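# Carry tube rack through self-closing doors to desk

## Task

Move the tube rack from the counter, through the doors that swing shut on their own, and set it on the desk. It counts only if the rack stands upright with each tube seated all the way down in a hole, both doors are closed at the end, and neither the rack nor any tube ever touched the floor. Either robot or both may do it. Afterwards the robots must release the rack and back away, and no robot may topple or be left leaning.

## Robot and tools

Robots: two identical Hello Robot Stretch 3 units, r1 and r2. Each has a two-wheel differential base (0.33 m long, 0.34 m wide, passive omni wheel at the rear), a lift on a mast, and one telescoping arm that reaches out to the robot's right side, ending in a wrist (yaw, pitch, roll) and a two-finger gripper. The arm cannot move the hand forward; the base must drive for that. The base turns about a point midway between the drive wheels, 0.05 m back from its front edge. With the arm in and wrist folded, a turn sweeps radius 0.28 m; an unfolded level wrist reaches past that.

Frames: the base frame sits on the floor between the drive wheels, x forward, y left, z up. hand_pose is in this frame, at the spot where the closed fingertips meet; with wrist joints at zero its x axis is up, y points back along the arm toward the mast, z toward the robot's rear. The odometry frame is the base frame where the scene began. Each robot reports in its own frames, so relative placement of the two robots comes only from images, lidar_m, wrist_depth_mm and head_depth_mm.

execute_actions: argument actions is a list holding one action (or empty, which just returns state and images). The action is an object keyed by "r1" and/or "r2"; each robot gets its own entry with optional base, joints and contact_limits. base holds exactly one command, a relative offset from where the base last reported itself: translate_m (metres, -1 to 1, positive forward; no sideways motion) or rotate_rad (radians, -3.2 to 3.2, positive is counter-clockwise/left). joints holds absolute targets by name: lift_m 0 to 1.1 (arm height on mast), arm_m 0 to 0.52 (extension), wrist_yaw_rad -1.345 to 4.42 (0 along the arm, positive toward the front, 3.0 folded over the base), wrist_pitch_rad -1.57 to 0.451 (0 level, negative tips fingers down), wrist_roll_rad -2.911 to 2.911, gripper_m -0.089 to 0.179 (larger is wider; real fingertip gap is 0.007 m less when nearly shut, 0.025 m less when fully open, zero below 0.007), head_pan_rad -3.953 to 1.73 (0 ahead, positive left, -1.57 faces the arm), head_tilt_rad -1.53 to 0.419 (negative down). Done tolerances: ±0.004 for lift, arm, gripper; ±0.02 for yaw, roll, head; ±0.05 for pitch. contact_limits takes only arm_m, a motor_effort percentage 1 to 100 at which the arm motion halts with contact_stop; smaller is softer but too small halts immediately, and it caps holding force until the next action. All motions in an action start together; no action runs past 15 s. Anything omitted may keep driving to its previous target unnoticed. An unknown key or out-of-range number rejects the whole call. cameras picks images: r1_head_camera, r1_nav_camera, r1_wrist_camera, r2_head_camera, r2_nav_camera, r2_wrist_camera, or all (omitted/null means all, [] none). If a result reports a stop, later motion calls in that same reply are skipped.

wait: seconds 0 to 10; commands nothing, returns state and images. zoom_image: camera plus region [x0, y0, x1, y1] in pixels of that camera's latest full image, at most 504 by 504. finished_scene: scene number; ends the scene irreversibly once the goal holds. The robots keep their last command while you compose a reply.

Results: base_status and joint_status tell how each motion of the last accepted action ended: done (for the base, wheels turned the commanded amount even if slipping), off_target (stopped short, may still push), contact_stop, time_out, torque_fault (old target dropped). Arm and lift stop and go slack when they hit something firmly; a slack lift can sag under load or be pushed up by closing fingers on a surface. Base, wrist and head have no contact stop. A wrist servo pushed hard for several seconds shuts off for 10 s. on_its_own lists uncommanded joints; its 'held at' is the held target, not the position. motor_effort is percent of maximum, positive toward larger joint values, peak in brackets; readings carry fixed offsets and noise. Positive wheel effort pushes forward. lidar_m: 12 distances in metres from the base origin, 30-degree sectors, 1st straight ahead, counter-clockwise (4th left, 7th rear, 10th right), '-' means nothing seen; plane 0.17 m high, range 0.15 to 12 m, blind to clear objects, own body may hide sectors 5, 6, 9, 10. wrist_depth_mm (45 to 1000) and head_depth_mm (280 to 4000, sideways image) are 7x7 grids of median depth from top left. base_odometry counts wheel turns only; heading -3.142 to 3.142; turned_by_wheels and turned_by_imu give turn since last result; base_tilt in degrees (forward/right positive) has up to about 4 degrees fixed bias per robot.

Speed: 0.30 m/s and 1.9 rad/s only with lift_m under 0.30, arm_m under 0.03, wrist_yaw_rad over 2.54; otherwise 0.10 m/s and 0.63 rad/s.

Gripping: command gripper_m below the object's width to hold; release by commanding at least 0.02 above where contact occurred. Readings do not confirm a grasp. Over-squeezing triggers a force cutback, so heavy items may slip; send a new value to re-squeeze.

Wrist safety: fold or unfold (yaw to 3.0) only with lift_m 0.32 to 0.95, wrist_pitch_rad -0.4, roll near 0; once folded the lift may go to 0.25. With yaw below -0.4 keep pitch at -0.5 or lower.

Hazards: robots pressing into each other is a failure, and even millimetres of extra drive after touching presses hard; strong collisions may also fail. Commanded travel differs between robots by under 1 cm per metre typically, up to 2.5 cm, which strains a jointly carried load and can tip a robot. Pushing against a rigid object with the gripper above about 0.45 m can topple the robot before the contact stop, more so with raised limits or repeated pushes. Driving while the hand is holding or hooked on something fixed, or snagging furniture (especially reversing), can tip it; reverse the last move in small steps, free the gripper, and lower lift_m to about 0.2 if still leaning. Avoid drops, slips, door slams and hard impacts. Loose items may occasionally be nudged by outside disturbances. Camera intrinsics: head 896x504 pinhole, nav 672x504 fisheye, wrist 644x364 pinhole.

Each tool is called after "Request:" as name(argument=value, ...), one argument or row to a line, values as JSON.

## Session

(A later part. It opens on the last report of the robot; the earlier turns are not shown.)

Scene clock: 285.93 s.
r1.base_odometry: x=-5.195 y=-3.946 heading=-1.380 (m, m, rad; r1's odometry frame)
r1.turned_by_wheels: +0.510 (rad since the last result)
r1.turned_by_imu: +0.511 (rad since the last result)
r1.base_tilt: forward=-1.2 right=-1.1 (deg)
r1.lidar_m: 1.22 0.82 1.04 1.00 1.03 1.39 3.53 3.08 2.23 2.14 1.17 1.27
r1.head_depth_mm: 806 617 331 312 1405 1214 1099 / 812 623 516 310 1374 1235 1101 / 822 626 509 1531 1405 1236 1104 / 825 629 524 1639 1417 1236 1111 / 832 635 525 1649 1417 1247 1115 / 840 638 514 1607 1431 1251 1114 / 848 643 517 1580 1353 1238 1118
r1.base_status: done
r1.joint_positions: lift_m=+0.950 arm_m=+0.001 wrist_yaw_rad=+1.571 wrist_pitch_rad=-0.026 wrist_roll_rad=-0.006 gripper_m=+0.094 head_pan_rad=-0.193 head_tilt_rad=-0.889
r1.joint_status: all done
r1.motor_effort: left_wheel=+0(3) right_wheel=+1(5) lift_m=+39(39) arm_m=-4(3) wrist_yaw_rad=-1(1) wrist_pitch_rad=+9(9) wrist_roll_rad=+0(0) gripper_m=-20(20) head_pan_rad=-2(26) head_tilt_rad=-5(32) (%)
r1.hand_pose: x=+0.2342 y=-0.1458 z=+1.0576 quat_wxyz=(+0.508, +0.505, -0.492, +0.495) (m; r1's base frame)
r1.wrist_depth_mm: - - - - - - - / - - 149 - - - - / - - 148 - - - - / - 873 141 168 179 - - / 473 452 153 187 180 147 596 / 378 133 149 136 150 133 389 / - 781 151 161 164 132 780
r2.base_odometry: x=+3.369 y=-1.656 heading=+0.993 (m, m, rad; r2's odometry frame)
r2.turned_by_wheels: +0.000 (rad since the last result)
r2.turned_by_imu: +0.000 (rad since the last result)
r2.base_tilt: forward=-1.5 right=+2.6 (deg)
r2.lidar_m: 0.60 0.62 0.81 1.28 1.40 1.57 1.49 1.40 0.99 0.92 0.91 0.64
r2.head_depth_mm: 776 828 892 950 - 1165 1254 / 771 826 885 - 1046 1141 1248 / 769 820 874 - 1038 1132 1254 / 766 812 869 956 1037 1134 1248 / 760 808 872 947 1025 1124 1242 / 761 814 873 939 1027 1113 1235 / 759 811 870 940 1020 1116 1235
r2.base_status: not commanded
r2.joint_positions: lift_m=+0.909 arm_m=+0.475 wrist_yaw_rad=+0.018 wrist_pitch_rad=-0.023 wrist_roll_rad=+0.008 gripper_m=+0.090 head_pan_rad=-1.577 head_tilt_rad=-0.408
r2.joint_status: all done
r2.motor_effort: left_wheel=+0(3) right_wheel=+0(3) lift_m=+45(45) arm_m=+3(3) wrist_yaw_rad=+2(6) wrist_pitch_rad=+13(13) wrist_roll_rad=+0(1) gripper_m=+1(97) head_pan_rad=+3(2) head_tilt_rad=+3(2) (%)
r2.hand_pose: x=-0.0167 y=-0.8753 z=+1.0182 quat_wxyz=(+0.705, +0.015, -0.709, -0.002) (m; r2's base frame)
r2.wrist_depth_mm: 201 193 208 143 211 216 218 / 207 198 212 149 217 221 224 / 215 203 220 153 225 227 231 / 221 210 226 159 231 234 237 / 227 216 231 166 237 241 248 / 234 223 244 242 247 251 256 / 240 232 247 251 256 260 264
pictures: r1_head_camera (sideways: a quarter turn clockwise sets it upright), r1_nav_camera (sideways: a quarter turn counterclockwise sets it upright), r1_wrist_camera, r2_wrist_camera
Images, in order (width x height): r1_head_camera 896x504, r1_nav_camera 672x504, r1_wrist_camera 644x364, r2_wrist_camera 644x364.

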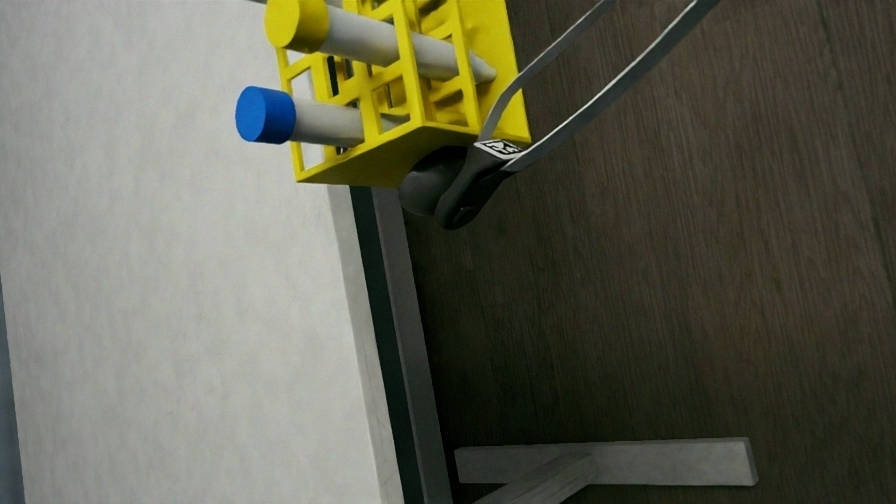

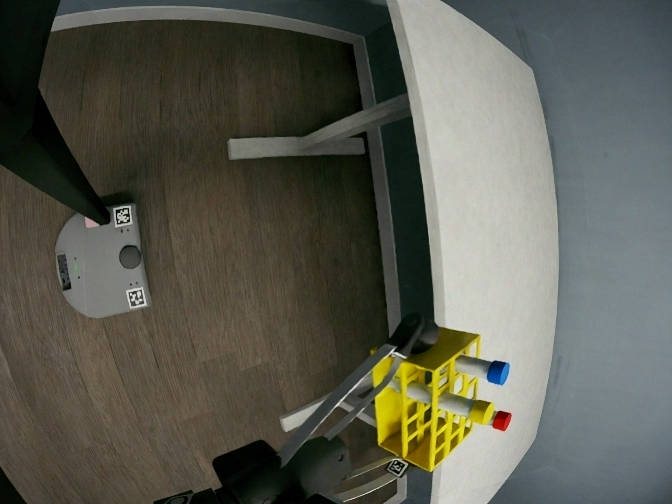

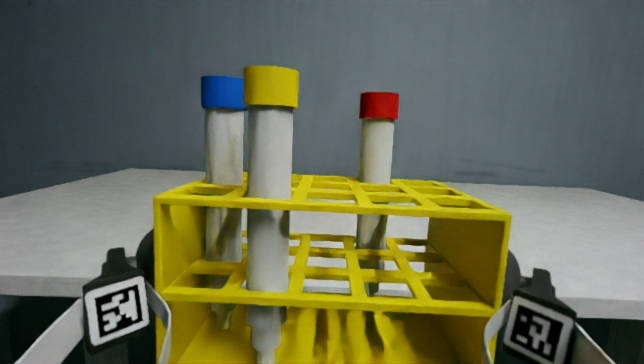

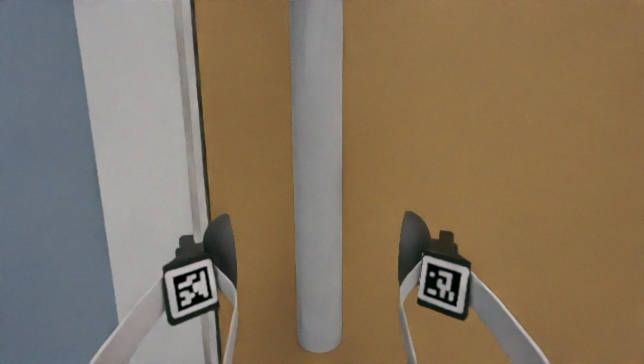

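Request:
execute_actions(
  actions=[],
)

Scene clock: 286.83 s.
r1.base_odometry: x=-5.195 y=-3.946 heading=-1.380 (m, m, rad; r1's odometry frame)
r1.turned_by_wheels: +0.000 (rad since the last result)
r1.turned_by_imu: +0.000 (rad since the last result)
r1.base_tilt: forward=-1.2 right=-1.1 (deg)
r1.lidar_m: 1.22 0.82 1.04 1.00 1.03 1.38 3.54 3.06 2.23 2.15 1.17 1.27
r1.head_depth_mm: 803 618 331 312 1398 1208 1096 / 812 622 516 310 1379 1229 1099 / 817 625 508 1529 1411 1235 1104 / 825 631 524 1643 1415 1242 1106 / 835 634 524 1646 1424 1251 1107 / 840 639 514 1610 1432 1257 1114 / 846 642 517 1585 1348 1232 1118
r1.base_status: done
r1.joint_positions: lift_m=+0.950 arm_m=+0.001 wrist_yaw_rad=+1.571 wrist_pitch_rad=-0.026 wrist_roll_rad=-0.006 gripper_m=+0.094 head_pan_rad=-0.193 head_tilt_rad=-0.889
r1.joint_status: all done
r1.motor_effort: left_wheel=+0(3) right_wheel=+2(5) lift_m=+39(39) arm_m=-4(3) wrist_yaw_rad=-1(1) wrist_pitch_rad=+9(9) wrist_roll_rad=+1(0) gripper_m=-21(20) head_pan_rad=-2(26) head_tilt_rad=-5(32) (%)
r1.hand_pose: x=+0.2342 y=-0.1458 z=+1.0576 quat_wxyz=(+0.508, +0.505, -0.492, +0.495) (m; r1's base frame)
r1.wrist_depth_mm: - - - - - - - / - - 148 - - - - / - - 149 - - - - / - 851 142 168 179 - - / 475 451 153 187 179 147 594 / 377 134 149 136 151 133 394 / - 776 151 161 164 132 787
r2.base_odometry: x=+3.369 y=-1.656 heading=+0.993 (m, m, rad; r2's odometry frame)
r2.turned_by_wheels: +0.000 (rad since the last result)
r2.turned_by_imu: +0.000 (rad since the last result)
r2.base_tilt: forward=-1.5 right=+2.7 (deg)
r2.lidar_m: 0.60 0.62 0.81 1.28 1.40 1.57 1.49 1.41 0.99 0.92 0.91 0.64
r2.head_depth_mm: 777 828 889 952 - 1162 1253 / 774 825 887 - 1044 1148 1251 / 768 822 875 - 1041 1137 1253 / 768 813 871 958 1035 1127 1241 / 761 808 877 947 1028 1128 1243 / 762 814 876 945 1024 1122 1242 / 759 810 872 937 1020 1121 1235
r2.base_status: not commanded
r2.joint_positions: lift_m=+0.909 arm_m=+0.475 wrist_yaw_rad=+0.018 wrist_pitch_rad=-0.023 wrist_roll_rad=+0.008 gripper_m=+0.090 head_pan_rad=-1.577 head_tilt_rad=-0.408
r2.joint_status: all done
r2.motor_effort: left_wheel=+0(3) right_wheel=+0(3) lift_m=+46(45) arm_m=+2(3) wrist_yaw_rad=+2(6) wrist_pitch_rad=+13(13) wrist_roll_rad=+0(1) gripper_m=+1(97) head_pan_rad=+2(2) head_tilt_rad=+3(2) (%)
r2.hand_pose: x=-0.0167 y=-0.8753 z=+1.0182 quat_wxyz=(+0.705, +0.015, -0.709, -0.002) (m; r2's base frame)
r2.wrist_depth_mm: 201 193 207 144 212 215 217 / 206 199 213 149 218 221 224 / 214 202 219 153 225 228 229 / 220 210 225 159 231 236 237 / 226 217 233 166 239 243 245 / 234 225 241 241 248 251 256 / 240 231 248 250 256 260 263
pictures: r1_head_camera (sideways: a quarter turn clockwise sets it upright), r1_nav_camera (sideways: a quarter turn counterclockwise sets it upright), r1_wrist_camera, r2_head_camera (sideways: a quarter turn clockwise sets it upright), r2_nav_camera (sideways: a quarter turn counterclockwise sets it upright), r2_wrist_camera
Images, in order (width x height): r1_head_camera 896x504, r1_nav_camera 672x504, r1_wrist_camera 644x364, r2_head_camera 896x504, r2_nav_camera 672x504, r2_wrist_camera 644x364.

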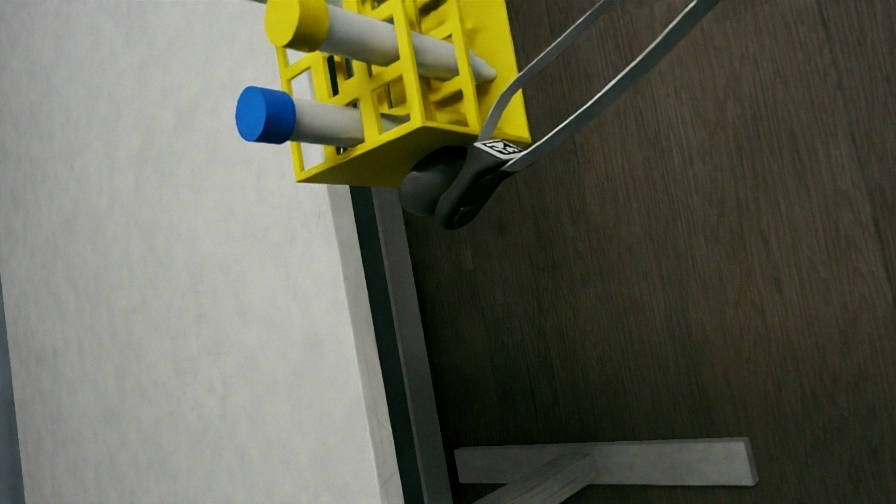

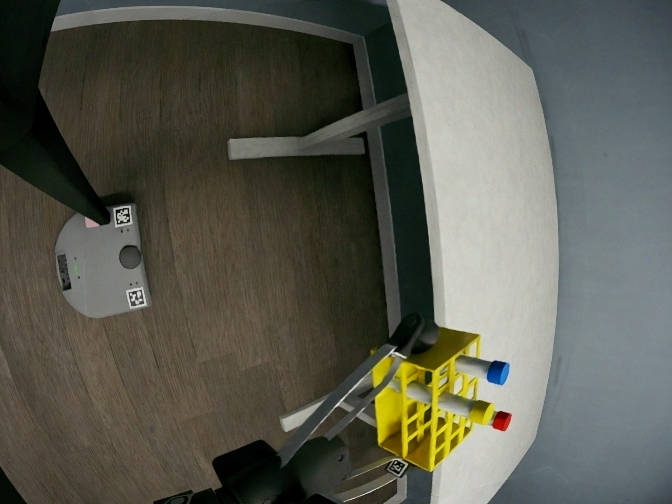

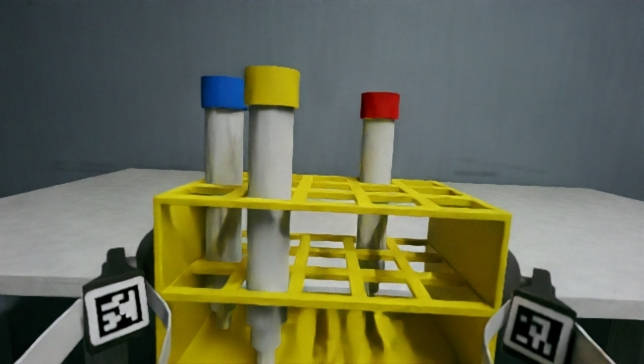

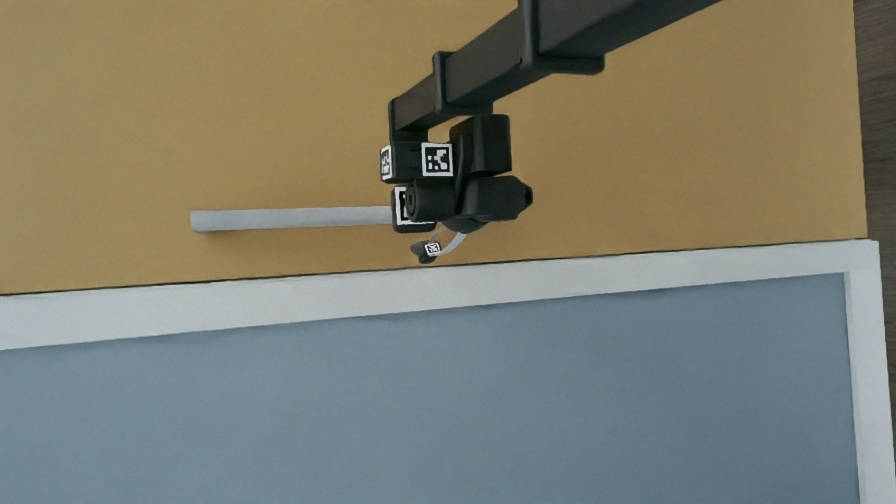

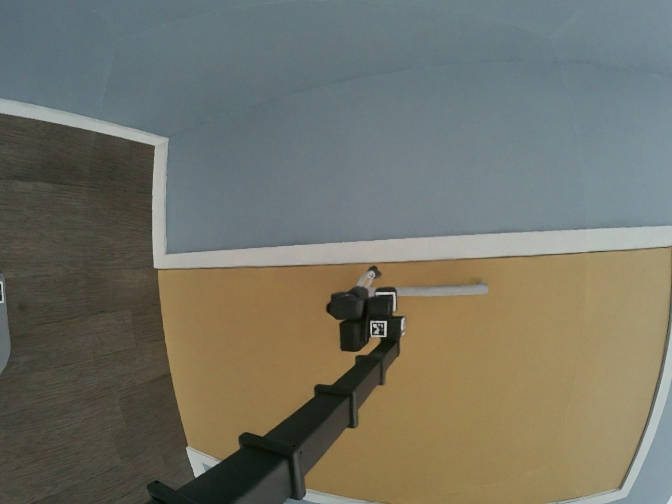

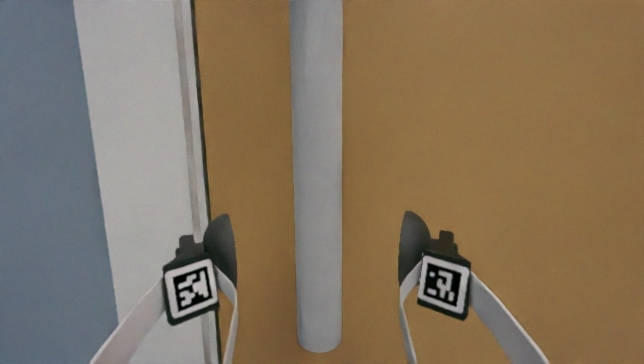

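Request:
execute_actions(
  actions=[
    {"r1":{"joints":{"lift_m":1.0}},"r2":{"joints":{"arm_m":0.0}}},
  ],
  cameras=[],
)

Request:
execute_actions(
  actions=[
    {"r1":{"base":{"translate_m":0.26}}},
  ],
  cameras=["r1_head_camera","r1_nav_camera","r1_wrist_camera","r2_head_camera"],
)

Scene clock: 292.07 s.
r1.base_odometry: x=-5.195 y=-3.946 heading=-1.380 (m, m, rad; r1's odometry frame)
r1.turned_by_wheels: +0.000 (rad since the last result)
r1.turned_by_imu: -0.001 (rad since the last result)
r1.base_tilt: forward=-1.3 right=-1.0 (deg)
r1.lidar_m: 1.22 0.82 1.04 1.00 1.04 1.38 3.53 3.07 2.23 2.14 1.17 1.27
r1.head_depth_mm: 805 639 - 1535 1398 1225 1098 / 847 - - 1542 1394 1234 1103 / 819 646 521 1598 1407 1235 1108 / 825 629 522 1644 1418 1245 1106 / 836 634 524 1637 1422 1246 1108 / 841 638 514 1615 1427 1255 1111 / 846 643 516 1579 1352 1237 1119
r1.base_status: not commanded
r1.joint_positions: lift_m=+1.000 arm_m=+0.001 wrist_yaw_rad=+1.571 wrist_pitch_rad=-0.026 wrist_roll_rad=-0.006 gripper_m=+0.094 head_pan_rad=-0.193 head_tilt_rad=-0.889
r1.joint_status: all done
r1.motor_effort: left_wheel=-1(0) right_wheel=+2(2) lift_m=+39(40) arm_m=-3(3) wrist_yaw_rad=-1(0) wrist_pitch_rad=+9(9) wrist_roll_rad=+0(0) gripper_m=-20(20) head_pan_rad=-2(3) head_tilt_rad=-6(6) (%)
r1.hand_pose: x=+0.2342 y=-0.1458 z=+1.1076 quat_wxyz=(+0.508, +0.505, -0.492, +0.495) (m; r1's base frame)
r1.wrist_depth_mm: - - - - - - - / - - 149 - - - - / - - 147 - - - - / - - 142 168 178 - - / 609 580 153 187 179 147 768 / 428 134 149 136 151 133 507 / - 372 151 162 164 132 384
r2.base_odometry: x=+3.369 y=-1.656 heading=+0.993 (m, m, rad; r2's odometry frame)
r2.turned_by_wheels: +0.000 (rad since the last result)
r2.turned_by_imu: +0.000 (rad since the last result)
r2.base_tilt: forward=-1.6 right=+2.7 (deg)
r2.lidar_m: 0.60 0.62 0.81 1.28 1.40 1.57 1.49 1.41 0.99 0.92 0.91 0.64
r2.head_depth_mm: 775 828 890 968 1049 1141 1245 / 771 826 884 959 1042 1142 - / 770 822 877 955 1039 1112 - / 765 811 873 952 1031 1130 1241 / 760 806 872 945 1028 1129 1239 / 761 816 876 944 1028 1119 1236 / 762 809 872 940 1018 1121 1230
r2.base_status: not commanded
r2.joint_positions: lift_m=+0.909 arm_m=+0.003 wrist_yaw_rad=+0.020 wrist_pitch_rad=-0.023 wrist_roll_rad=+0.008 gripper_m=+0.090 head_pan_rad=-1.577 head_tilt_rad=-0.408
r2.joint_status: all done
joint sent to its limit — the command would take r2.arm_m past its lower limit, so that joint was sent only as far as its limit.
r2.motor_effort: left_wheel=+0(0) right_wheel=-1(1) lift_m=+45(46) arm_m=-2(2) wrist_yaw_rad=+0(2) wrist_pitch_rad=+13(13) wrist_roll_rad=+0(0) gripper_m=+1(1) head_pan_rad=+2(2) head_tilt_rad=+3(4) (%)
r2.hand_pose: x=-0.0164 y=-0.4036 z=+1.0182 quat_wxyz=(+0.705, +0.015, -0.709, -0.001) (m; r2's base frame)
r2.wrist_depth_mm: 628 634 635 658 649 676 665 / 645 659 670 661 674 679 682 / 668 666 674 685 701 700 729 / 684 694 689 709 724 754 753 / 712 710 715 741 748 770 791 / 714 732 762 769 756 765 785 / 751 756 782 775 769 825 810
pictures: none
No camera images: the call's "cameras" was empty. Leave "cameras" out to get every camera's image.

Scene clock: 295.63 s.
r1.base_odometry: x=-5.146 y=-4.201 heading=-1.380 (m, m, rad; r1's odometry frame)
r1.turned_by_wheels: +0.000 (rad since the last result)
r1.turned_by_imu: +0.001 (rad since the last result)
r1.base_tilt: forward=-1.3 right=-1.2 (deg)
r1.lidar_m: 0.96 0.59 1.04 1.00 1.03 1.41 3.78 3.07 2.23 2.14 1.01 1.00
r1.head_depth_mm: 805 640 - 398 363 1210 1100 / 832 - - 404 364 1198 1100 / 816 646 521 415 366 1193 1102 / 804 628 509 427 368 1181 1110 / 796 635 512 428 369 341 1107 / 787 638 514 431 370 336 1114 / 778 642 516 433 371 332 1100
r1.base_status: done
r1.joint_positions: lift_m=+1.000 arm_m=+0.001 wrist_yaw_rad=+1.571 wrist_pitch_rad=-0.026 wrist_roll_rad=-0.006 gripper_m=+0.094 head_pan_rad=-0.193 head_tilt_rad=-0.889
r1.joint_status: not commanded
r1.motor_effort: left_wheel=-1(2) right_wheel=+2(5) lift_m=+39(39) arm_m=-3(3) wrist_yaw_rad=-1(1) wrist_pitch_rad=+9(9) wrist_roll_rad=+0(0) gripper_m=-20(21) head_pan_rad=-2(2) head_tilt_rad=-7(5) (%)
r1.hand_pose: x=+0.2342 y=-0.1458 z=+1.1076 quat_wxyz=(+0.508, +0.505, -0.492, +0.495) (m; r1's base frame)
r1.wrist_depth_mm: 806 812 810 795 806 806 797 / 834 825 149 805 832 827 819 / 876 847 149 863 843 853 850 / 880 862 142 168 179 865 864 / 610 578 154 187 179 148 758 / 432 134 149 136 150 133 500 / 346 311 151 162 164 132 382
r2.base_odometry: x=+3.369 y=-1.656 heading=+0.993 (m, m, rad; r2's odometry frame)
r2.turned_by_wheels: +0.000 (rad since the last result)
r2.turned_by_imu: +0.000 (rad since the last result)
r2.base_tilt: forward=-1.5 right=+2.7 (deg)
r2.lidar_m: 0.60 0.62 0.81 1.28 1.40 1.57 1.49 1.41 0.99 0.92 0.91 0.64
r2.head_depth_mm: 775 827 891 965 1047 1142 1247 / 771 825 888 954 1041 1141 - / 769 826 874 956 1038 1115 - / 769 815 874 956 1033 1129 1241 / 758 807 875 945 1023 1121 1248 / 762 810 873 942 1022 1119 1234 / 763 810 868 945 1022 1116 1232
r2.base_status: not commanded
r2.joint_positions: lift_m=+0.909 arm_m=+0.003 wrist_yaw_rad=+0.020 wrist_pitch_rad=-0.023 wrist_roll_rad=+0.008 gripper_m=+0.090 head_pan_rad=-1.577 head_tilt_rad=-0.408
r2.joint_status: not commanded
r2.motor_effort: left_wheel=+1(0) right_wheel=-1(0) lift_m=+45(46) arm_m=-2(2) wrist_yaw_rad=+0(1) wrist_pitch_rad=+13(13) wrist_roll_rad=+0(0) gripper_m=+0(1) head_pan_rad=+2(2) head_tilt_rad=+3(4) (%)
r2.hand_pose: x=-0.0164 y=-0.4036 z=+1.0182 quat_wxyz=(+0.705, +0.015, -0.709, -0.001) (m; r2's base frame)
r2.wrist_depth_mm: 624 648 641 638 661 666 674 / 649 646 648 684 680 685 686 / 662 673 678 690 705 711 702 / 687 683 698 707 708 724 739 / 699 731 728 716 732 756 742 / 715 722 740 754 763 784 800 / 737 743 753 788 795 820 831
pictures: r1_head_camera (sideways: a quarter turn clockwise sets it upright), r1_nav_camera (sideways: a quarter turn counterclockwise sets it upright), r1_wrist_camera, r2_head_camera (sideways: a quarter turn clockwise sets it upright)
Images, in order (width x height): r1_head_camera 896x504, r1_nav_camera 672x504, r1_wrist_camera 644x364, r2_head_camera 896x504.

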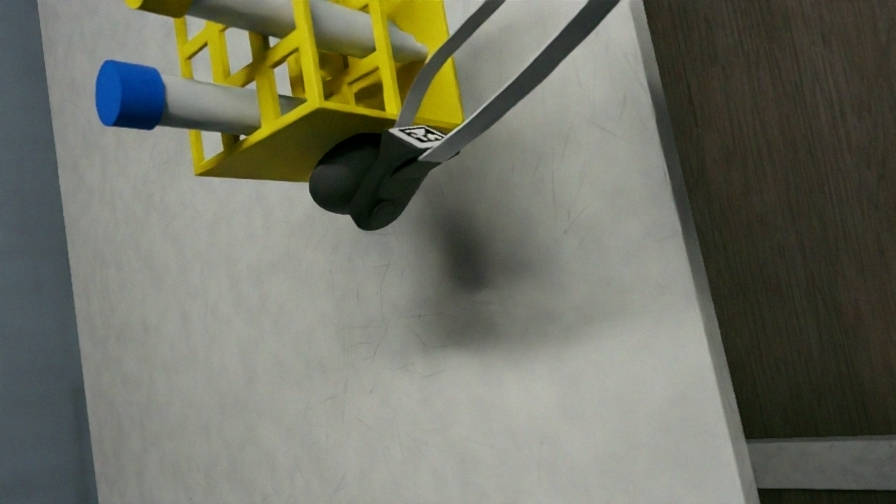

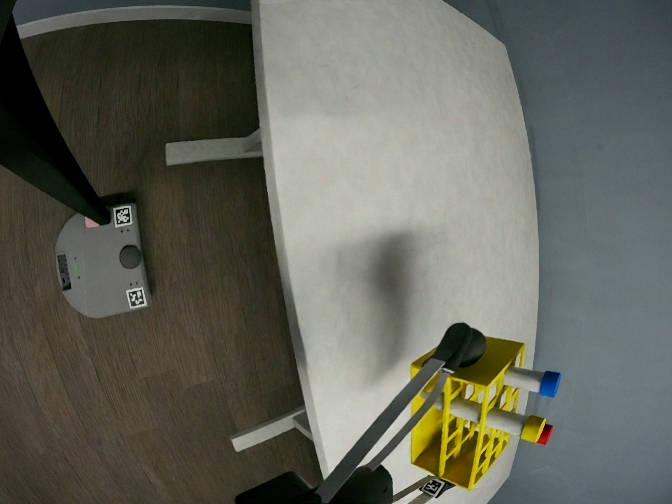

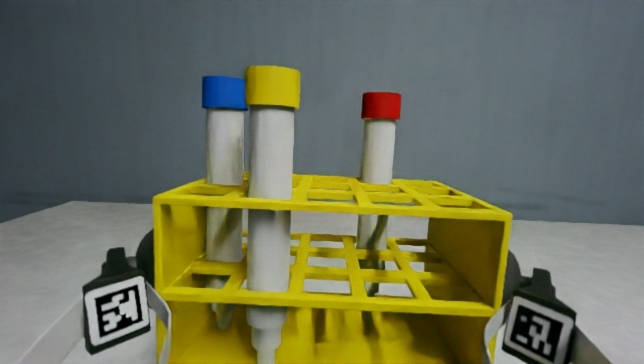

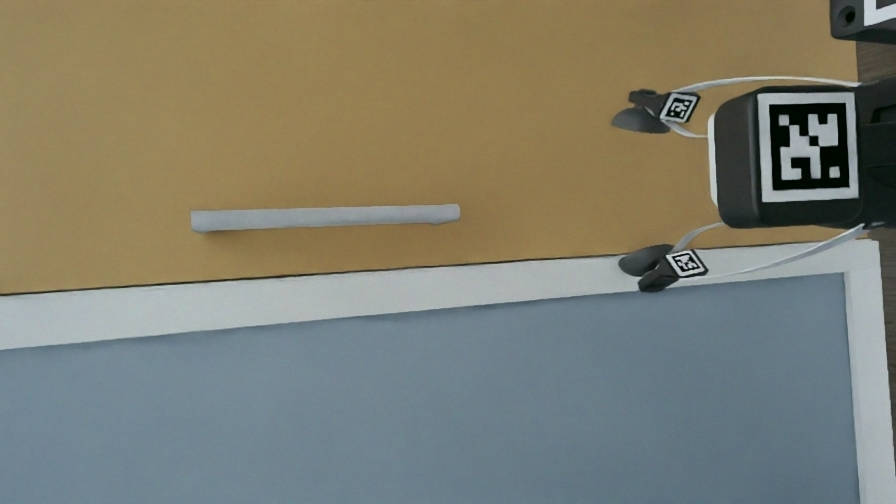

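Request:
execute_actions(
  actions=[
    {"r1":{"base":{"translate_m":0.03},"joints":{"lift_m":0.905}}},
  ],
  cameras=["r1_head_camera","r1_wrist_camera"],
)

Scene clock: 297.80 s.
r1.base_odometry: x=-5.140 y=-4.231 heading=-1.380 (m, m, rad; r1's odometry frame)
r1.turned_by_wheels: +0.000 (rad since the last result)
r1.turned_by_imu: +0.000 (rad since the last result)
r1.base_tilt: forward=-1.3 right=-1.1 (deg)
r1.lidar_m: 0.93 0.57 1.04 1.00 1.03 1.41 3.82 3.05 2.22 2.14 0.99 0.97
r1.head_depth_mm: 803 617 502 316 354 337 1095 / 809 622 517 302 350 335 1101 / 794 627 507 335 353 328 1108 / 789 630 508 427 367 323 1110 / 779 635 511 428 369 324 1095 / 769 636 513 430 370 325 1081 / 763 643 517 432 371 326 1055
r1.base_status: done
r1.joint_positions: lift_m=+0.905 arm_m=+0.001 wrist_yaw_rad=+1.571 wrist_pitch_rad=-0.026 wrist_roll_rad=-0.006 gripper_m=+0.094 head_pan_rad=-0.193 head_tilt_rad=-0.889
r1.joint_status: all done
r1.motor_effort: left_wheel=-1(2) right_wheel=+2(5) lift_m=+21(33) arm_m=-4(4) wrist_yaw_rad=+0(1) wrist_pitch_rad=+9(9) wrist_roll_rad=+0(0) gripper_m=-20(20) head_pan_rad=-2(3) head_tilt_rad=-5(6) (%)
r1.hand_pose: x=+0.2342 y=-0.1458 z=+1.0133 quat_wxyz=(+0.508, +0.505, -0.492, +0.495) (m; r1's base frame)
r1.wrist_depth_mm: 786 797 780 781 780 779 774 / 802 787 150 784 792 789 798 / 832 817 149 810 812 821 820 / 613 637 141 168 178 837 813 / 351 337 154 187 179 147 445 / 258 133 149 136 151 133 291 / - 179 151 161 164 132 224
r2.base_odometry: x=+3.369 y=-1.656 heading=+0.993 (m, m, rad; r2's odometry frame)
r2.turned_by_wheels: +0.000 (rad since the last result)
r2.turned_by_imu: +0.000 (rad since the last result)
r2.base_tilt: forward=-1.5 right=+2.7 (deg)
r2.lidar_m: 0.60 0.62 0.81 1.28 1.40 1.57 1.49 1.41 0.99 0.93 0.91 0.64
r2.head_depth_mm: 775 830 891 965 1043 1143 1247 / 774 828 886 962 1038 1136 - / 774 823 873 958 1043 1108 - / 769 815 872 959 1025 1132 1236 / 758 808 871 946 1027 1128 1248 / 761 813 874 942 1022 1124 1236 / 759 816 870 937 1017 1115 1227
r2.base_status: not commanded
r2.joint_positions: lift_m=+0.909 arm_m=+0.003 wrist_yaw_rad=+0.020 wrist_pitch_rad=-0.023 wrist_roll_rad=+0.008 gripper_m=+0.090 head_pan_rad=-1.577 head_tilt_rad=-0.408
r2.joint_status: not commanded
r2.motor_effort: left_wheel=+0(0) right_wheel=-1(1) lift_m=+45(46) arm_m=-3(3) wrist_yaw_rad=+0(1) wrist_pitch_rad=+13(13) wrist_roll_rad=+1(0) gripper_m=+1(1) head_pan_rad=+3(2) head_tilt_rad=+3(3) (%)
r2.hand_pose: x=-0.0164 y=-0.4036 z=+1.0182 quat_wxyz=(+0.705, +0.015, -0.709, -0.001) (m; r2's base frame)
r2.wrist_depth_mm: 636 633 648 648 649 673 672 / 655 651 661 676 671 686 704 / 661 679 677 690 683 693 725 / 672 690 693 712 724 717 739 / 704 713 718 734 746 770 765 / 742 720 730 740 770 769 793 / 735 752 757 801 801 787 801
pictures: r1_head_camera (sideways: a quarter turn clockwise sets it upright), r1_wrist_camera
Images, in order (width x height): r1_head_camera 896x504, r1_wrist_camera 644x364.

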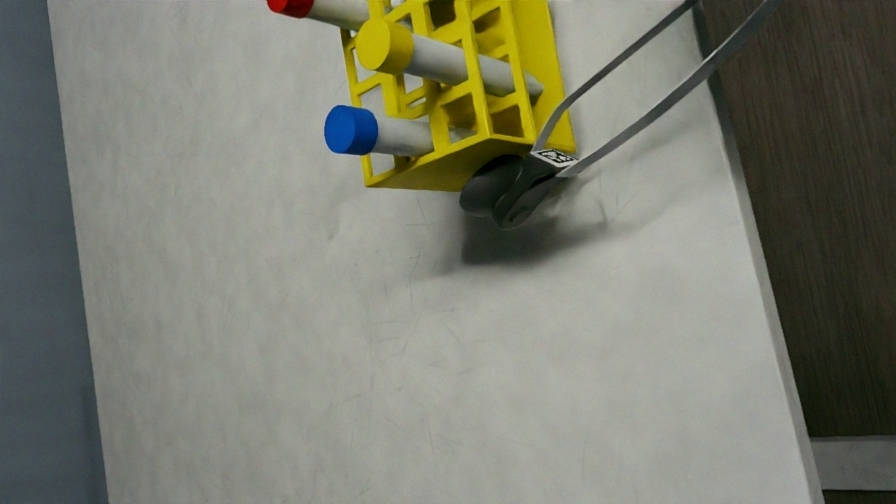

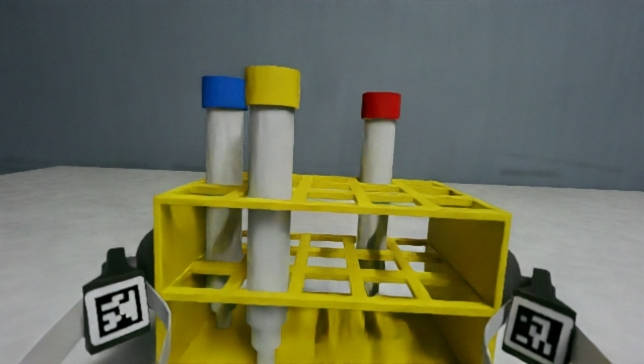

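Request:
execute_actions(
  actions=[
    {"r1":{"joints":{"lift_m":0.89}}},
  ],
  cameras=[],
)

Request:
execute_actions(
  actions=[
    {"r1":{"joints":{"lift_m":0.88}}},
  ],
  cameras=["r1_head_camera"],
)

Scene clock: 298.87 s.
r1.base_odometry: x=-5.140 y=-4.231 heading=-1.380 (m, m, rad; r1's odometry frame)
r1.turned_by_wheels: +0.000 (rad since the last result)
r1.turned_by_imu: +0.000 (rad since the last result)
r1.base_tilt: forward=-1.4 right=-1.1 (deg)
r1.lidar_m: 0.93 0.57 1.04 1.00 1.04 1.42 3.82 3.07 2.22 2.15 1.00 0.97
r1.head_depth_mm: 806 617 488 321 356 336 1094 / 809 622 504 313 351 333 1099 / 794 626 506 347 351 328 1107 / 788 630 508 427 367 323 1110 / 779 634 511 429 368 324 1095 / 771 638 513 431 370 325 1085 / 763 643 517 433 371 326 1055
r1.base_status: not commanded
r1.joint_positions: lift_m=+0.890 arm_m=+0.001 wrist_yaw_rad=+1.571 wrist_pitch_rad=-0.026 wrist_roll_rad=-0.006 gripper_m=+0.094 head_pan_rad=-0.193 head_tilt_rad=-0.889
r1.joint_status: all done
r1.motor_effort: left_wheel=-1(0) right_wheel=+2(2) lift_m=+21(21) arm_m=-4(4) wrist_yaw_rad=-1(1) wrist_pitch_rad=+9(9) wrist_roll_rad=+0(0) gripper_m=-20(20) head_pan_rad=-3(2) head_tilt_rad=-6(6) (%)
r1.hand_pose: x=+0.2342 y=-0.1458 z=+0.9983 quat_wxyz=(+0.508, +0.505, -0.492, +0.495) (m; r1's base frame)
r1.wrist_depth_mm: 789 793 787 774 779 767 765 / 805 815 148 799 786 794 792 / 825 805 148 830 809 808 801 / 535 568 142 168 178 755 828 / 313 297 154 187 180 147 394 / 222 133 149 136 151 132 259 / - 158 150 161 164 132 199
r2.base_odometry: x=+3.369 y=-1.656 heading=+0.993 (m, m, rad; r2's odometry frame)
r2.turned_by_wheels: +0.000 (rad since the last result)
r2.turned_by_imu: +0.000 (rad since the last result)
r2.base_tilt: forward=-1.5 right=+2.7 (deg)
r2.lidar_m: 0.60 0.62 0.81 1.28 1.40 1.57 1.49 1.41 0.99 0.92 0.91 0.64
r2.head_depth_mm: 772 828 891 967 1055 1150 1248 / 775 824 889 960 1040 1141 - / 773 823 874 952 1038 1118 - / 768 816 874 949 1028 1130 1243 / 759 811 872 943 1028 1126 1247 / 764 816 871 940 1019 1125 1231 / 761 813 870 939 1020 1114 1228
r2.base_status: not commanded
r2.joint_positions: lift_m=+0.909 arm_m=+0.003 wrist_yaw_rad=+0.020 wrist_pitch_rad=-0.023 wrist_roll_rad=+0.008 gripper_m=+0.090 head_pan_rad=-1.577 head_tilt_rad=-0.408
r2.joint_status: not commanded
r2.motor_effort: left_wheel=+0(0) right_wheel=-2(0) lift_m=+46(45) arm_m=-2(2) wrist_yaw_rad=+1(1) wrist_pitch_rad=+13(13) wrist_roll_rad=+0(0) gripper_m=+0(1) head_pan_rad=+2(2) head_tilt_rad=+4(4) (%)
r2.hand_pose: x=-0.0164 y=-0.4036 z=+1.0182 quat_wxyz=(+0.705, +0.015, -0.709, -0.001) (m; r2's base frame)
r2.wrist_depth_mm: 634 638 624 645 653 666 686 / 646 647 665 672 678 678 701 / 672 661 692 697 697 700 702 / 688 691 706 710 727 745 735 / 691 704 713 733 744 759 767 / 746 757 746 762 761 787 799 / 745 774 755 792 812 796 818
pictures: none
No camera images: the call's "cameras" was empty. Leave "cameras" out to get every camera's image.

Scene clock: 299.60 s.
r1.base_odometry: x=-5.140 y=-4.231 heading=-1.380 (m, m, rad; r1's odometry frame)
r1.turned_by_wheels: +0.000 (rad since the last result)
r1.turned_by_imu: +0.000 (rad since the last result)
r1.base_tilt: forward=-1.3 right=-1.0 (deg)
r1.lidar_m: 0.93 0.57 1.04 1.00 1.04 1.41 3.81 3.07 2.23 2.14 1.00 0.97
r1.head_depth_mm: 806 619 501 340 356 337 1099 / 811 622 504 322 351 333 1105 / 796 625 506 355 352 327 1102 / 788 630 509 426 367 323 1107 / 781 634 512 428 368 323 1098 / 769 638 514 431 370 325 1082 / 763 642 516 432 372 326 1053
r1.base_status: not commanded
r1.joint_positions: lift_m=+0.880 arm_m=+0.001 wrist_yaw_rad=+1.571 wrist_pitch_rad=-0.025 wrist_roll_rad=-0.006 gripper_m=+0.094 head_pan_rad=-0.193 head_tilt_rad=-0.889
r1.joint_status: all done
r1.motor_effort: left_wheel=+0(0) right_wheel=+2(2) lift_m=+20(21) arm_m=-3(4) wrist_yaw_rad=+0(1) wrist_pitch_rad=+8(9) wrist_roll_rad=+1(0) gripper_m=-20(20) head_pan_rad=-2(2) head_tilt_rad=-6(6) (%)
r1.hand_pose: x=+0.2342 y=-0.1458 z=+0.9886 quat_wxyz=(+0.508, +0.505, -0.492, +0.495) (m; r1's base frame)
r1.wrist_depth_mm: 791 792 783 778 790 784 771 / 802 805 143 786 789 778 796 / 826 820 148 815 807 824 822 / 501 524 141 166 181 708 772 / 290 273 153 183 179 147 360 / 204 133 147 135 158 132 237 / - 145 149 160 162 132 181
r2.base_odometry: x=+3.369 y=-1.656 heading=+0.993 (m, m, rad; r2's odometry frame)
r2.turned_by_wheels: +0.000 (rad since the last result)
r2.turned_by_imu: +0.000 (rad since the last result)
r2.base_tilt: forward=-1.5 right=+2.7 (deg)
r2.lidar_m: 0.60 0.62 0.81 1.28 1.40 1.57 1.49 1.40 0.99 0.92 0.91 0.64
r2.head_depth_mm: 772 828 892 960 1048 1153 1251 / 773 825 887 958 1038 1138 - / 770 825 874 958 1041 1114 - / 764 812 873 953 1027 1134 1239 / 761 810 873 945 1029 1127 1246 / 760 813 875 946 1025 1121 1241 / 758 812 871 945 1017 1116 1232
r2.base_status: not commanded
r2.joint_positions: lift_m=+0.909 arm_m=+0.003 wrist_yaw_rad=+0.020 wrist_pitch_rad=-0.023 wrist_roll_rad=+0.008 gripper_m=+0.090 head_pan_rad=-1.577 head_tilt_rad=-0.408
r2.joint_status: not commanded
r2.motor_effort: left_wheel=+0(0) right_wheel=-1(1) lift_m=+45(46) arm_m=-2(3) wrist_yaw_rad=+1(0) wrist_pitch_rad=+13(13) wrist_roll_rad=+0(0) gripper_m=+1(1) head_pan_rad=+2(2) head_tilt_rad=+4(4) (%)
r2.hand_pose: x=-0.0164 y=-0.4036 z=+1.0182 quat_wxyz=(+0.705, +0.015, -0.709, -0.001) (m; r2's base frame)
r2.wrist_depth_mm: 625 632 629 645 656 676 669 / 642 649 653 664 685 684 694 / 658 686 663 651 704 717 699 / 683 713 696 705 713 718 740 / 709 718 710 715 735 760 755 / 757 725 737 753 774 790 789 / 744 767 777 777 779 798 843
pictures: r1_head_camera (sideways: a quarter turn clockwise sets it upright)
Images, in order (width x height): r1_head_camera 896x504.

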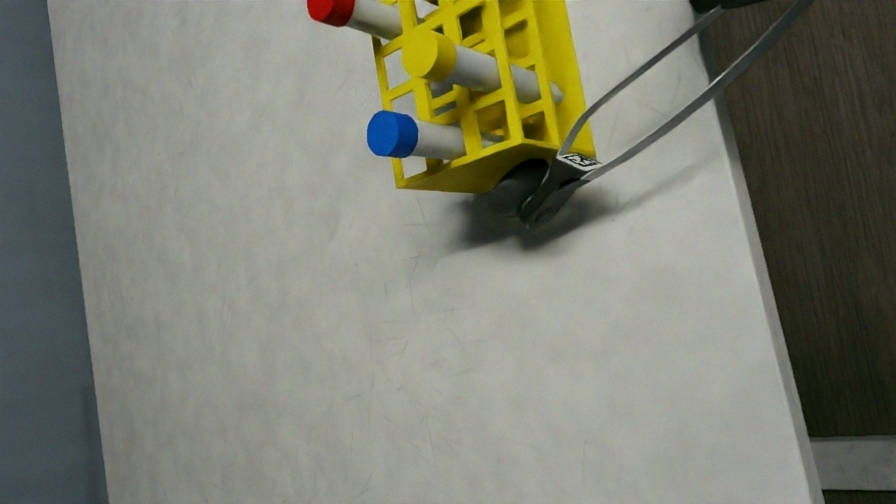

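Contact is beginning (the rack is levelling).

Request:
execute_actions(
  actions=[
    {"r1":{"joints":{"lift_m":0.875}}},
  ],
  cameras=[],
)

Request:
execute_actions(
  actions=[
    {"r1":{"joints":{"gripper_m":0.179}}},
  ],
  cameras=["r1_head_camera","r1_wrist_camera"],
)

Scene clock: 300.40 s.
r1.base_odometry: x=-5.140 y=-4.231 heading=-1.380 (m, m, rad; r1's odometry frame)
r1.turned_by_wheels: +0.000 (rad since the last result)
r1.turned_by_imu: +0.000 (rad since the last result)
r1.base_tilt: forward=-1.2 right=-1.1 (deg)
r1.lidar_m: 0.93 0.57 1.04 1.00 1.03 1.41 3.82 3.05 2.23 2.14 1.00 0.97
r1.head_depth_mm: 807 617 501 343 356 337 1099 / 808 622 503 319 351 333 1100 / 795 626 506 355 352 328 1106 / 790 631 508 427 366 323 1109 / 779 635 511 429 369 323 1093 / 771 639 514 430 370 325 1081 / 762 642 517 433 371 326 1055
r1.base_status: not commanded
r1.joint_positions: lift_m=+0.875 arm_m=+0.001 wrist_yaw_rad=+1.571 wrist_pitch_rad=-0.006 wrist_roll_rad=-0.006 gripper_m=+0.094 head_pan_rad=-0.193 head_tilt_rad=-0.889
r1.joint_status: all done
r1.motor_effort: left_wheel=-1(0) right_wheel=+2(1) lift_m=+18(18) arm_m=-3(3) wrist_yaw_rad=-1(0) wrist_pitch_rad=+2(8) wrist_roll_rad=+0(1) gripper_m=-20(20) head_pan_rad=-1(2) head_tilt_rad=-6(6) (%)
r1.hand_pose: x=+0.2347 y=-0.1458 z=+0.9885 quat_wxyz=(+0.503, +0.500, -0.497, +0.500) (m; r1's base frame)
r1.wrist_depth_mm: 800 787 788 803 789 779 780 / 804 805 147 797 793 789 802 / 827 823 147 819 823 822 827 / 534 569 142 165 180 797 829 / 300 280 153 199 179 147 379 / 206 129 147 142 150 132 242 / - 145 150 160 162 132 182
r2.base_odometry: x=+3.369 y=-1.656 heading=+0.993 (m, m, rad; r2's odometry frame)
r2.turned_by_wheels: +0.000 (rad since the last result)
r2.turned_by_imu: +0.000 (rad since the last result)
r2.base_tilt: forward=-1.5 right=+2.7 (deg)
r2.lidar_m: 0.60 0.62 0.81 1.28 1.40 1.58 1.49 1.41 0.99 0.92 0.91 0.64
r2.head_depth_mm: 775 830 892 971 1045 1152 1246 / 773 827 884 961 1039 1147 - / 771 824 877 952 1043 1119 - / 767 813 871 954 1027 1136 1241 / 761 807 878 946 1030 1124 1252 / 759 815 873 944 1025 1119 1233 / 759 815 871 936 1020 1120 1227
r2.base_status: not commanded
r2.joint_positions: lift_m=+0.909 arm_m=+0.003 wrist_yaw_rad=+0.020 wrist_pitch_rad=-0.023 wrist_roll_rad=+0.008 gripper_m=+0.090 head_pan_rad=-1.577 head_tilt_rad=-0.408
r2.joint_status: not commanded
r2.motor_effort: left_wheel=+0(0) right_wheel=-1(0) lift_m=+45(46) arm_m=-2(2) wrist_yaw_rad=+0(1) wrist_pitch_rad=+13(13) wrist_roll_rad=+0(0) gripper_m=+1(1) head_pan_rad=+2(2) head_tilt_rad=+4(4) (%)
r2.hand_pose: x=-0.0164 y=-0.4036 z=+1.0182 quat_wxyz=(+0.705, +0.015, -0.709, -0.001) (m; r2's base frame)
r2.wrist_depth_mm: 629 615 650 645 653 671 672 / 648 659 656 663 682 676 713 / 680 671 672 689 693 722 714 / 683 703 705 715 727 718 741 / 708 707 713 730 719 744 764 / 734 727 741 765 760 779 793 / 744 767 774 800 801 793 828
pictures: none
No camera images: the call's "cameras" was empty. Leave "cameras" out to get every camera's image.

Scene clock: 301.73 s.
r1.base_odometry: x=-5.140 y=-4.231 heading=-1.380 (m, m, rad; r1's odometry frame)
r1.turned_by_wheels: +0.000 (rad since the last result)
r1.turned_by_imu: +0.000 (rad since the last result)
r1.base_tilt: forward=-1.2 right=-1.1 (deg)
r1.lidar_m: 0.93 0.57 1.04 1.00 1.03 1.41 3.82 3.08 2.23 2.15 1.00 0.97
r1.head_depth_mm: 806 617 502 340 356 337 1092 / 809 623 502 322 351 333 1100 / 795 626 506 367 351 327 1103 / 789 630 509 427 361 323 1110 / 778 635 511 428 369 324 1096 / 770 639 514 430 371 325 1083 / 763 642 517 432 371 326 1057
r1.base_status: not commanded
r1.joint_positions: lift_m=+0.875 arm_m=+0.001 wrist_yaw_rad=+1.571 wrist_pitch_rad=-0.014 wrist_roll_rad=-0.006 gripper_m=+0.179 head_pan_rad=-0.193 head_tilt_rad=-0.889
r1.joint_status: all done
r1.motor_effort: left_wheel=-1(0) right_wheel=+2(1) lift_m=+20(20) arm_m=-3(3) wrist_yaw_rad=+0(0) wrist_pitch_rad=+4(5) wrist_roll_rad=+1(0) gripper_m=-1(83) head_pan_rad=-3(3) head_tilt_rad=-6(6) (%)
r1.hand_pose: x=+0.2345 y=-0.1458 z=+0.9864 quat_wxyz=(+0.505, +0.502, -0.495, +0.498) (m; r1's base frame)
r1.wrist_depth_mm: 777 785 782 771 783 789 783 / 803 801 141 801 791 796 790 / 824 830 146 817 809 816 807 / 507 534 141 150 167 726 825 / 289 273 152 190 181 147 362 / - 159 130 148 145 134 251 / - 142 147 157 159 144 -
r2.base_odometry: x=+3.369 y=-1.656 heading=+0.993 (m, m, rad; r2's odometry frame)
r2.turned_by_wheels: +0.000 (rad since the last result)
r2.turned_by_imu: +0.000 (rad since the last result)
r2.base_tilt: forward=-1.5 right=+2.7 (deg)
r2.lidar_m: 0.60 0.62 0.81 1.28 1.40 1.57 1.49 1.41 0.99 0.92 0.91 0.64
r2.head_depth_mm: 772 828 892 960 1045 1147 1248 / 770 824 890 962 1042 1147 - / 769 821 874 952 1033 1113 - / 769 811 872 956 1023 1131 1240 / 762 807 872 948 1025 1123 1245 / 765 813 877 943 1026 1122 1238 / 761 813 872 938 1025 1116 1218
r2.base_status: not commanded
r2.joint_positions: lift_m=+0.909 arm_m=+0.003 wrist_yaw_rad=+0.020 wrist_pitch_rad=-0.023 wrist_roll_rad=+0.008 gripper_m=+0.090 head_pan_rad=-1.577 head_tilt_rad=-0.408
r2.joint_status: not commanded
r2.motor_effort: left_wheel=+0(0) right_wheel=-1(1) lift_m=+46(45) arm_m=-2(2) wrist_yaw_rad=+0(0) wrist_pitch_rad=+13(13) wrist_roll_rad=+0(0) gripper_m=+0(1) head_pan_rad=+2(2) head_tilt_rad=+4(3) (%)
r2.hand_pose: x=-0.0164 y=-0.4036 z=+1.0182 quat_wxyz=(+0.705, +0.015, -0.709, -0.001) (m; r2's base frame)
r2.wrist_depth_mm: 621 645 647 663 655 669 670 / 640 649 667 668 696 684 689 / 649 681 683 703 694 719 724 / 698 700 705 718 724 725 738 / 706 707 739 732 747 758 773 / 727 725 726 730 773 763 778 / 724 759 763 789 777 805 806
pictures: r1_head_camera (sideways: a quarter turn clockwise sets it upright), r1_wrist_camera
Images, in order (width x height): r1_head_camera 896x504, r1_wrist_camera 644x364.

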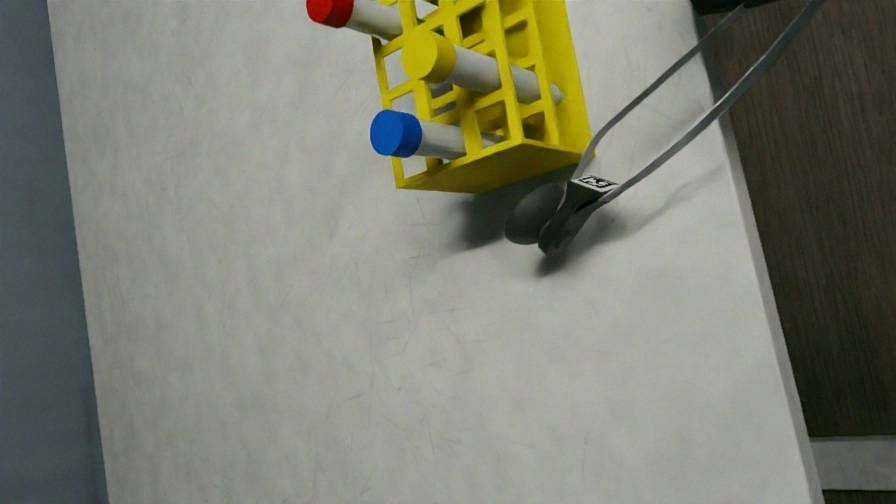

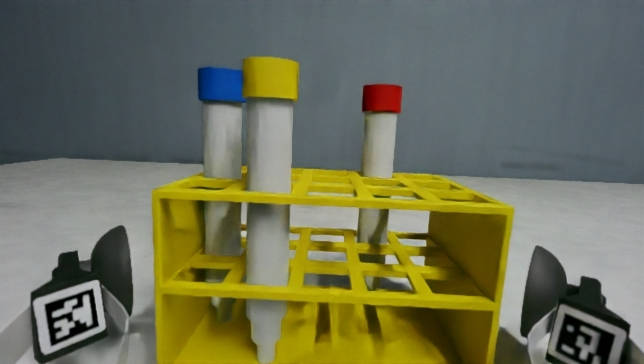

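Request:
execute_actions(
  actions=[
    {"r1":{"base":{"translate_m":-0.4},"joints":{"lift_m":0.89,"head_tilt_rad":-0.5}}},
  ],
  cameras=["r1_head_camera","r1_wrist_camera"],
)

Request:
zoom_image(
  camera="r1_wrist_camera",
  region=[220, 80, 440, 260],
)

Scene clock: 307.33 s.
r1.base_odometry: x=-5.216 y=-3.838 heading=-1.380 (m, m, rad; r1's odometry frame)
r1.turned_by_wheels: +0.000 (rad since the last result)
r1.turned_by_imu: -0.005 (rad since the last result)
r1.base_tilt: forward=-1.3 right=-1.1 (deg)
r1.lidar_m: 1.33 0.92 1.04 1.00 1.03 1.51 3.40 3.07 2.23 2.15 1.26 1.24
r1.head_depth_mm: 1186 1298 1075 700 1756 1526 1270 / 1159 1267 1087 705 1740 1543 1273 / 1141 1238 1102 658 1689 1552 1344 / 1114 1218 1119 649 1652 1556 1288 / 1099 1196 1130 721 1599 1554 1293 / 1080 1170 1149 730 1561 1567 1298 / 1061 1152 1161 735 609 1548 1236
r1.base_status: done
r1.joint_positions: lift_m=+0.890 arm_m=+0.001 wrist_yaw_rad=+1.571 wrist_pitch_rad=-0.015 wrist_roll_rad=-0.006 gripper_m=+0.179 head_pan_rad=-0.193 head_tilt_rad=-0.507
r1.joint_status: all done
r1.motor_effort: left_wheel=-1(4) right_wheel=+1(2) lift_m=+38(40) arm_m=-4(3) wrist_yaw_rad=+0(1) wrist_pitch_rad=+5(5) wrist_roll_rad=+0(0) gripper_m=+0(1) head_pan_rad=-1(2) head_tilt_rad=+4(30) (%)
r1.hand_pose: x=+0.2345 y=-0.1458 z=+1.0004 quat_wxyz=(+0.505, +0.502, -0.494, +0.498) (m; r1's base frame)
r1.wrist_depth_mm: - - - - - - - / - - - - - - - / - - - - - - - / 572 610 645 564 756 833 909 / - - - - - 487 530 / - - - - - - 850 / - - - - - - -
r2.base_odometry: x=+3.369 y=-1.656 heading=+0.993 (m, m, rad; r2's odometry frame)
r2.turned_by_wheels: +0.000 (rad since the last result)
r2.turned_by_imu: +0.000 (rad since the last result)
r2.base_tilt: forward=-1.5 right=+2.6 (deg)
r2.lidar_m: 0.60 0.62 0.81 1.28 1.40 1.57 1.49 1.41 0.99 0.92 0.91 0.64
r2.head_depth_mm: 776 828 888 962 1045 1151 1244 / 774 827 885 958 1044 1146 - / 772 822 873 956 1043 1121 - / 766 813 874 952 1024 1137 1235 / 760 806 872 944 1029 1132 1251 / 765 811 874 943 1022 1124 1240 / 761 811 870 941 1019 1118 1232
r2.base_status: not commanded
r2.joint_positions: lift_m=+0.909 arm_m=+0.003 wrist_yaw_rad=+0.020 wrist_pitch_rad=-0.023 wrist_roll_rad=+0.008 gripper_m=+0.090 head_pan_rad=-1.577 head_tilt_rad=-0.408
r2.joint_status: not commanded
r2.motor_effort: left_wheel=+0(0) right_wheel=+0(1) lift_m=+46(46) arm_m=-2(2) wrist_yaw_rad=+0(1) wrist_pitch_rad=+13(13) wrist_roll_rad=+0(0) gripper_m=+0(0) head_pan_rad=+2(2) head_tilt_rad=+4(4) (%)
r2.hand_pose: x=-0.0164 y=-0.4036 z=+1.0182 quat_wxyz=(+0.705, +0.015, -0.709, -0.001) (m; r2's base frame)
r2.wrist_depth_mm: 627 637 631 644 646 660 663 / 649 643 651 655 671 687 691 / 667 667 690 683 699 701 720 / 695 699 706 714 713 735 756 / 698 707 717 738 739 741 765 / 730 730 761 754 769 777 785 / 761 759 774 778 795 810 808
pictures: r1_head_camera (sideways: a quarter turn clockwise sets it upright), r1_wrist_camera
Images, in order (width x height): r1_head_camera 896x504, r1_wrist_camera 644x364.

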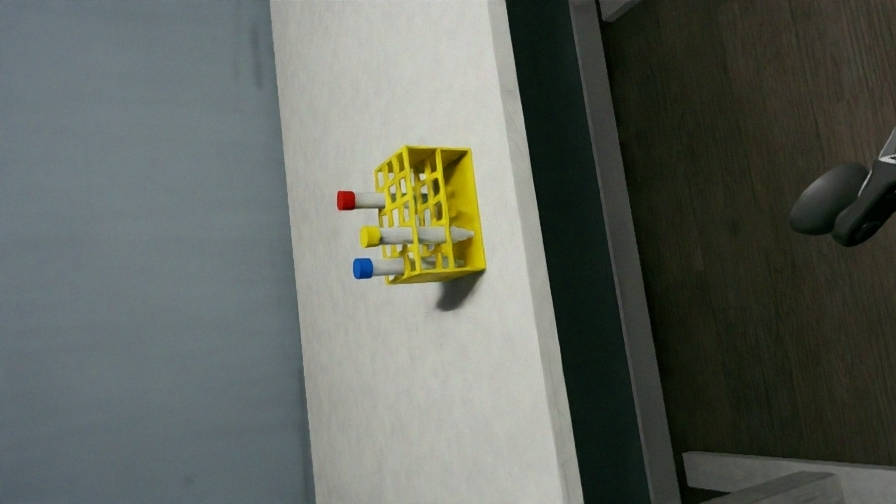

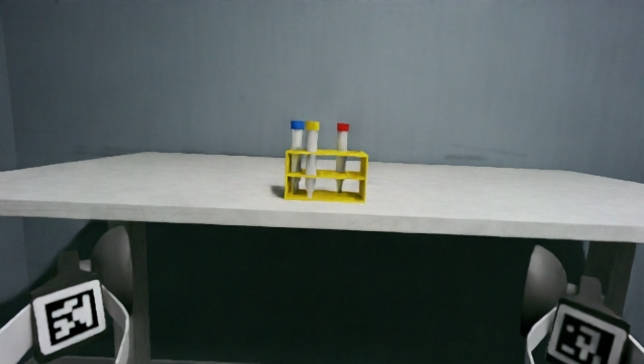

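Region (220, 80, 440, 260) of r1_wrist_camera's 644x364 image, scaled by 2.291; it fills the top 412 rows of this view, and the rest is white.

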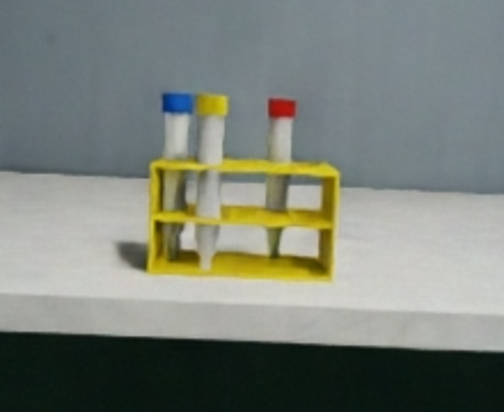

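Request:
finished_scene(
  scene=1,
)

The scene is finished: the task was done.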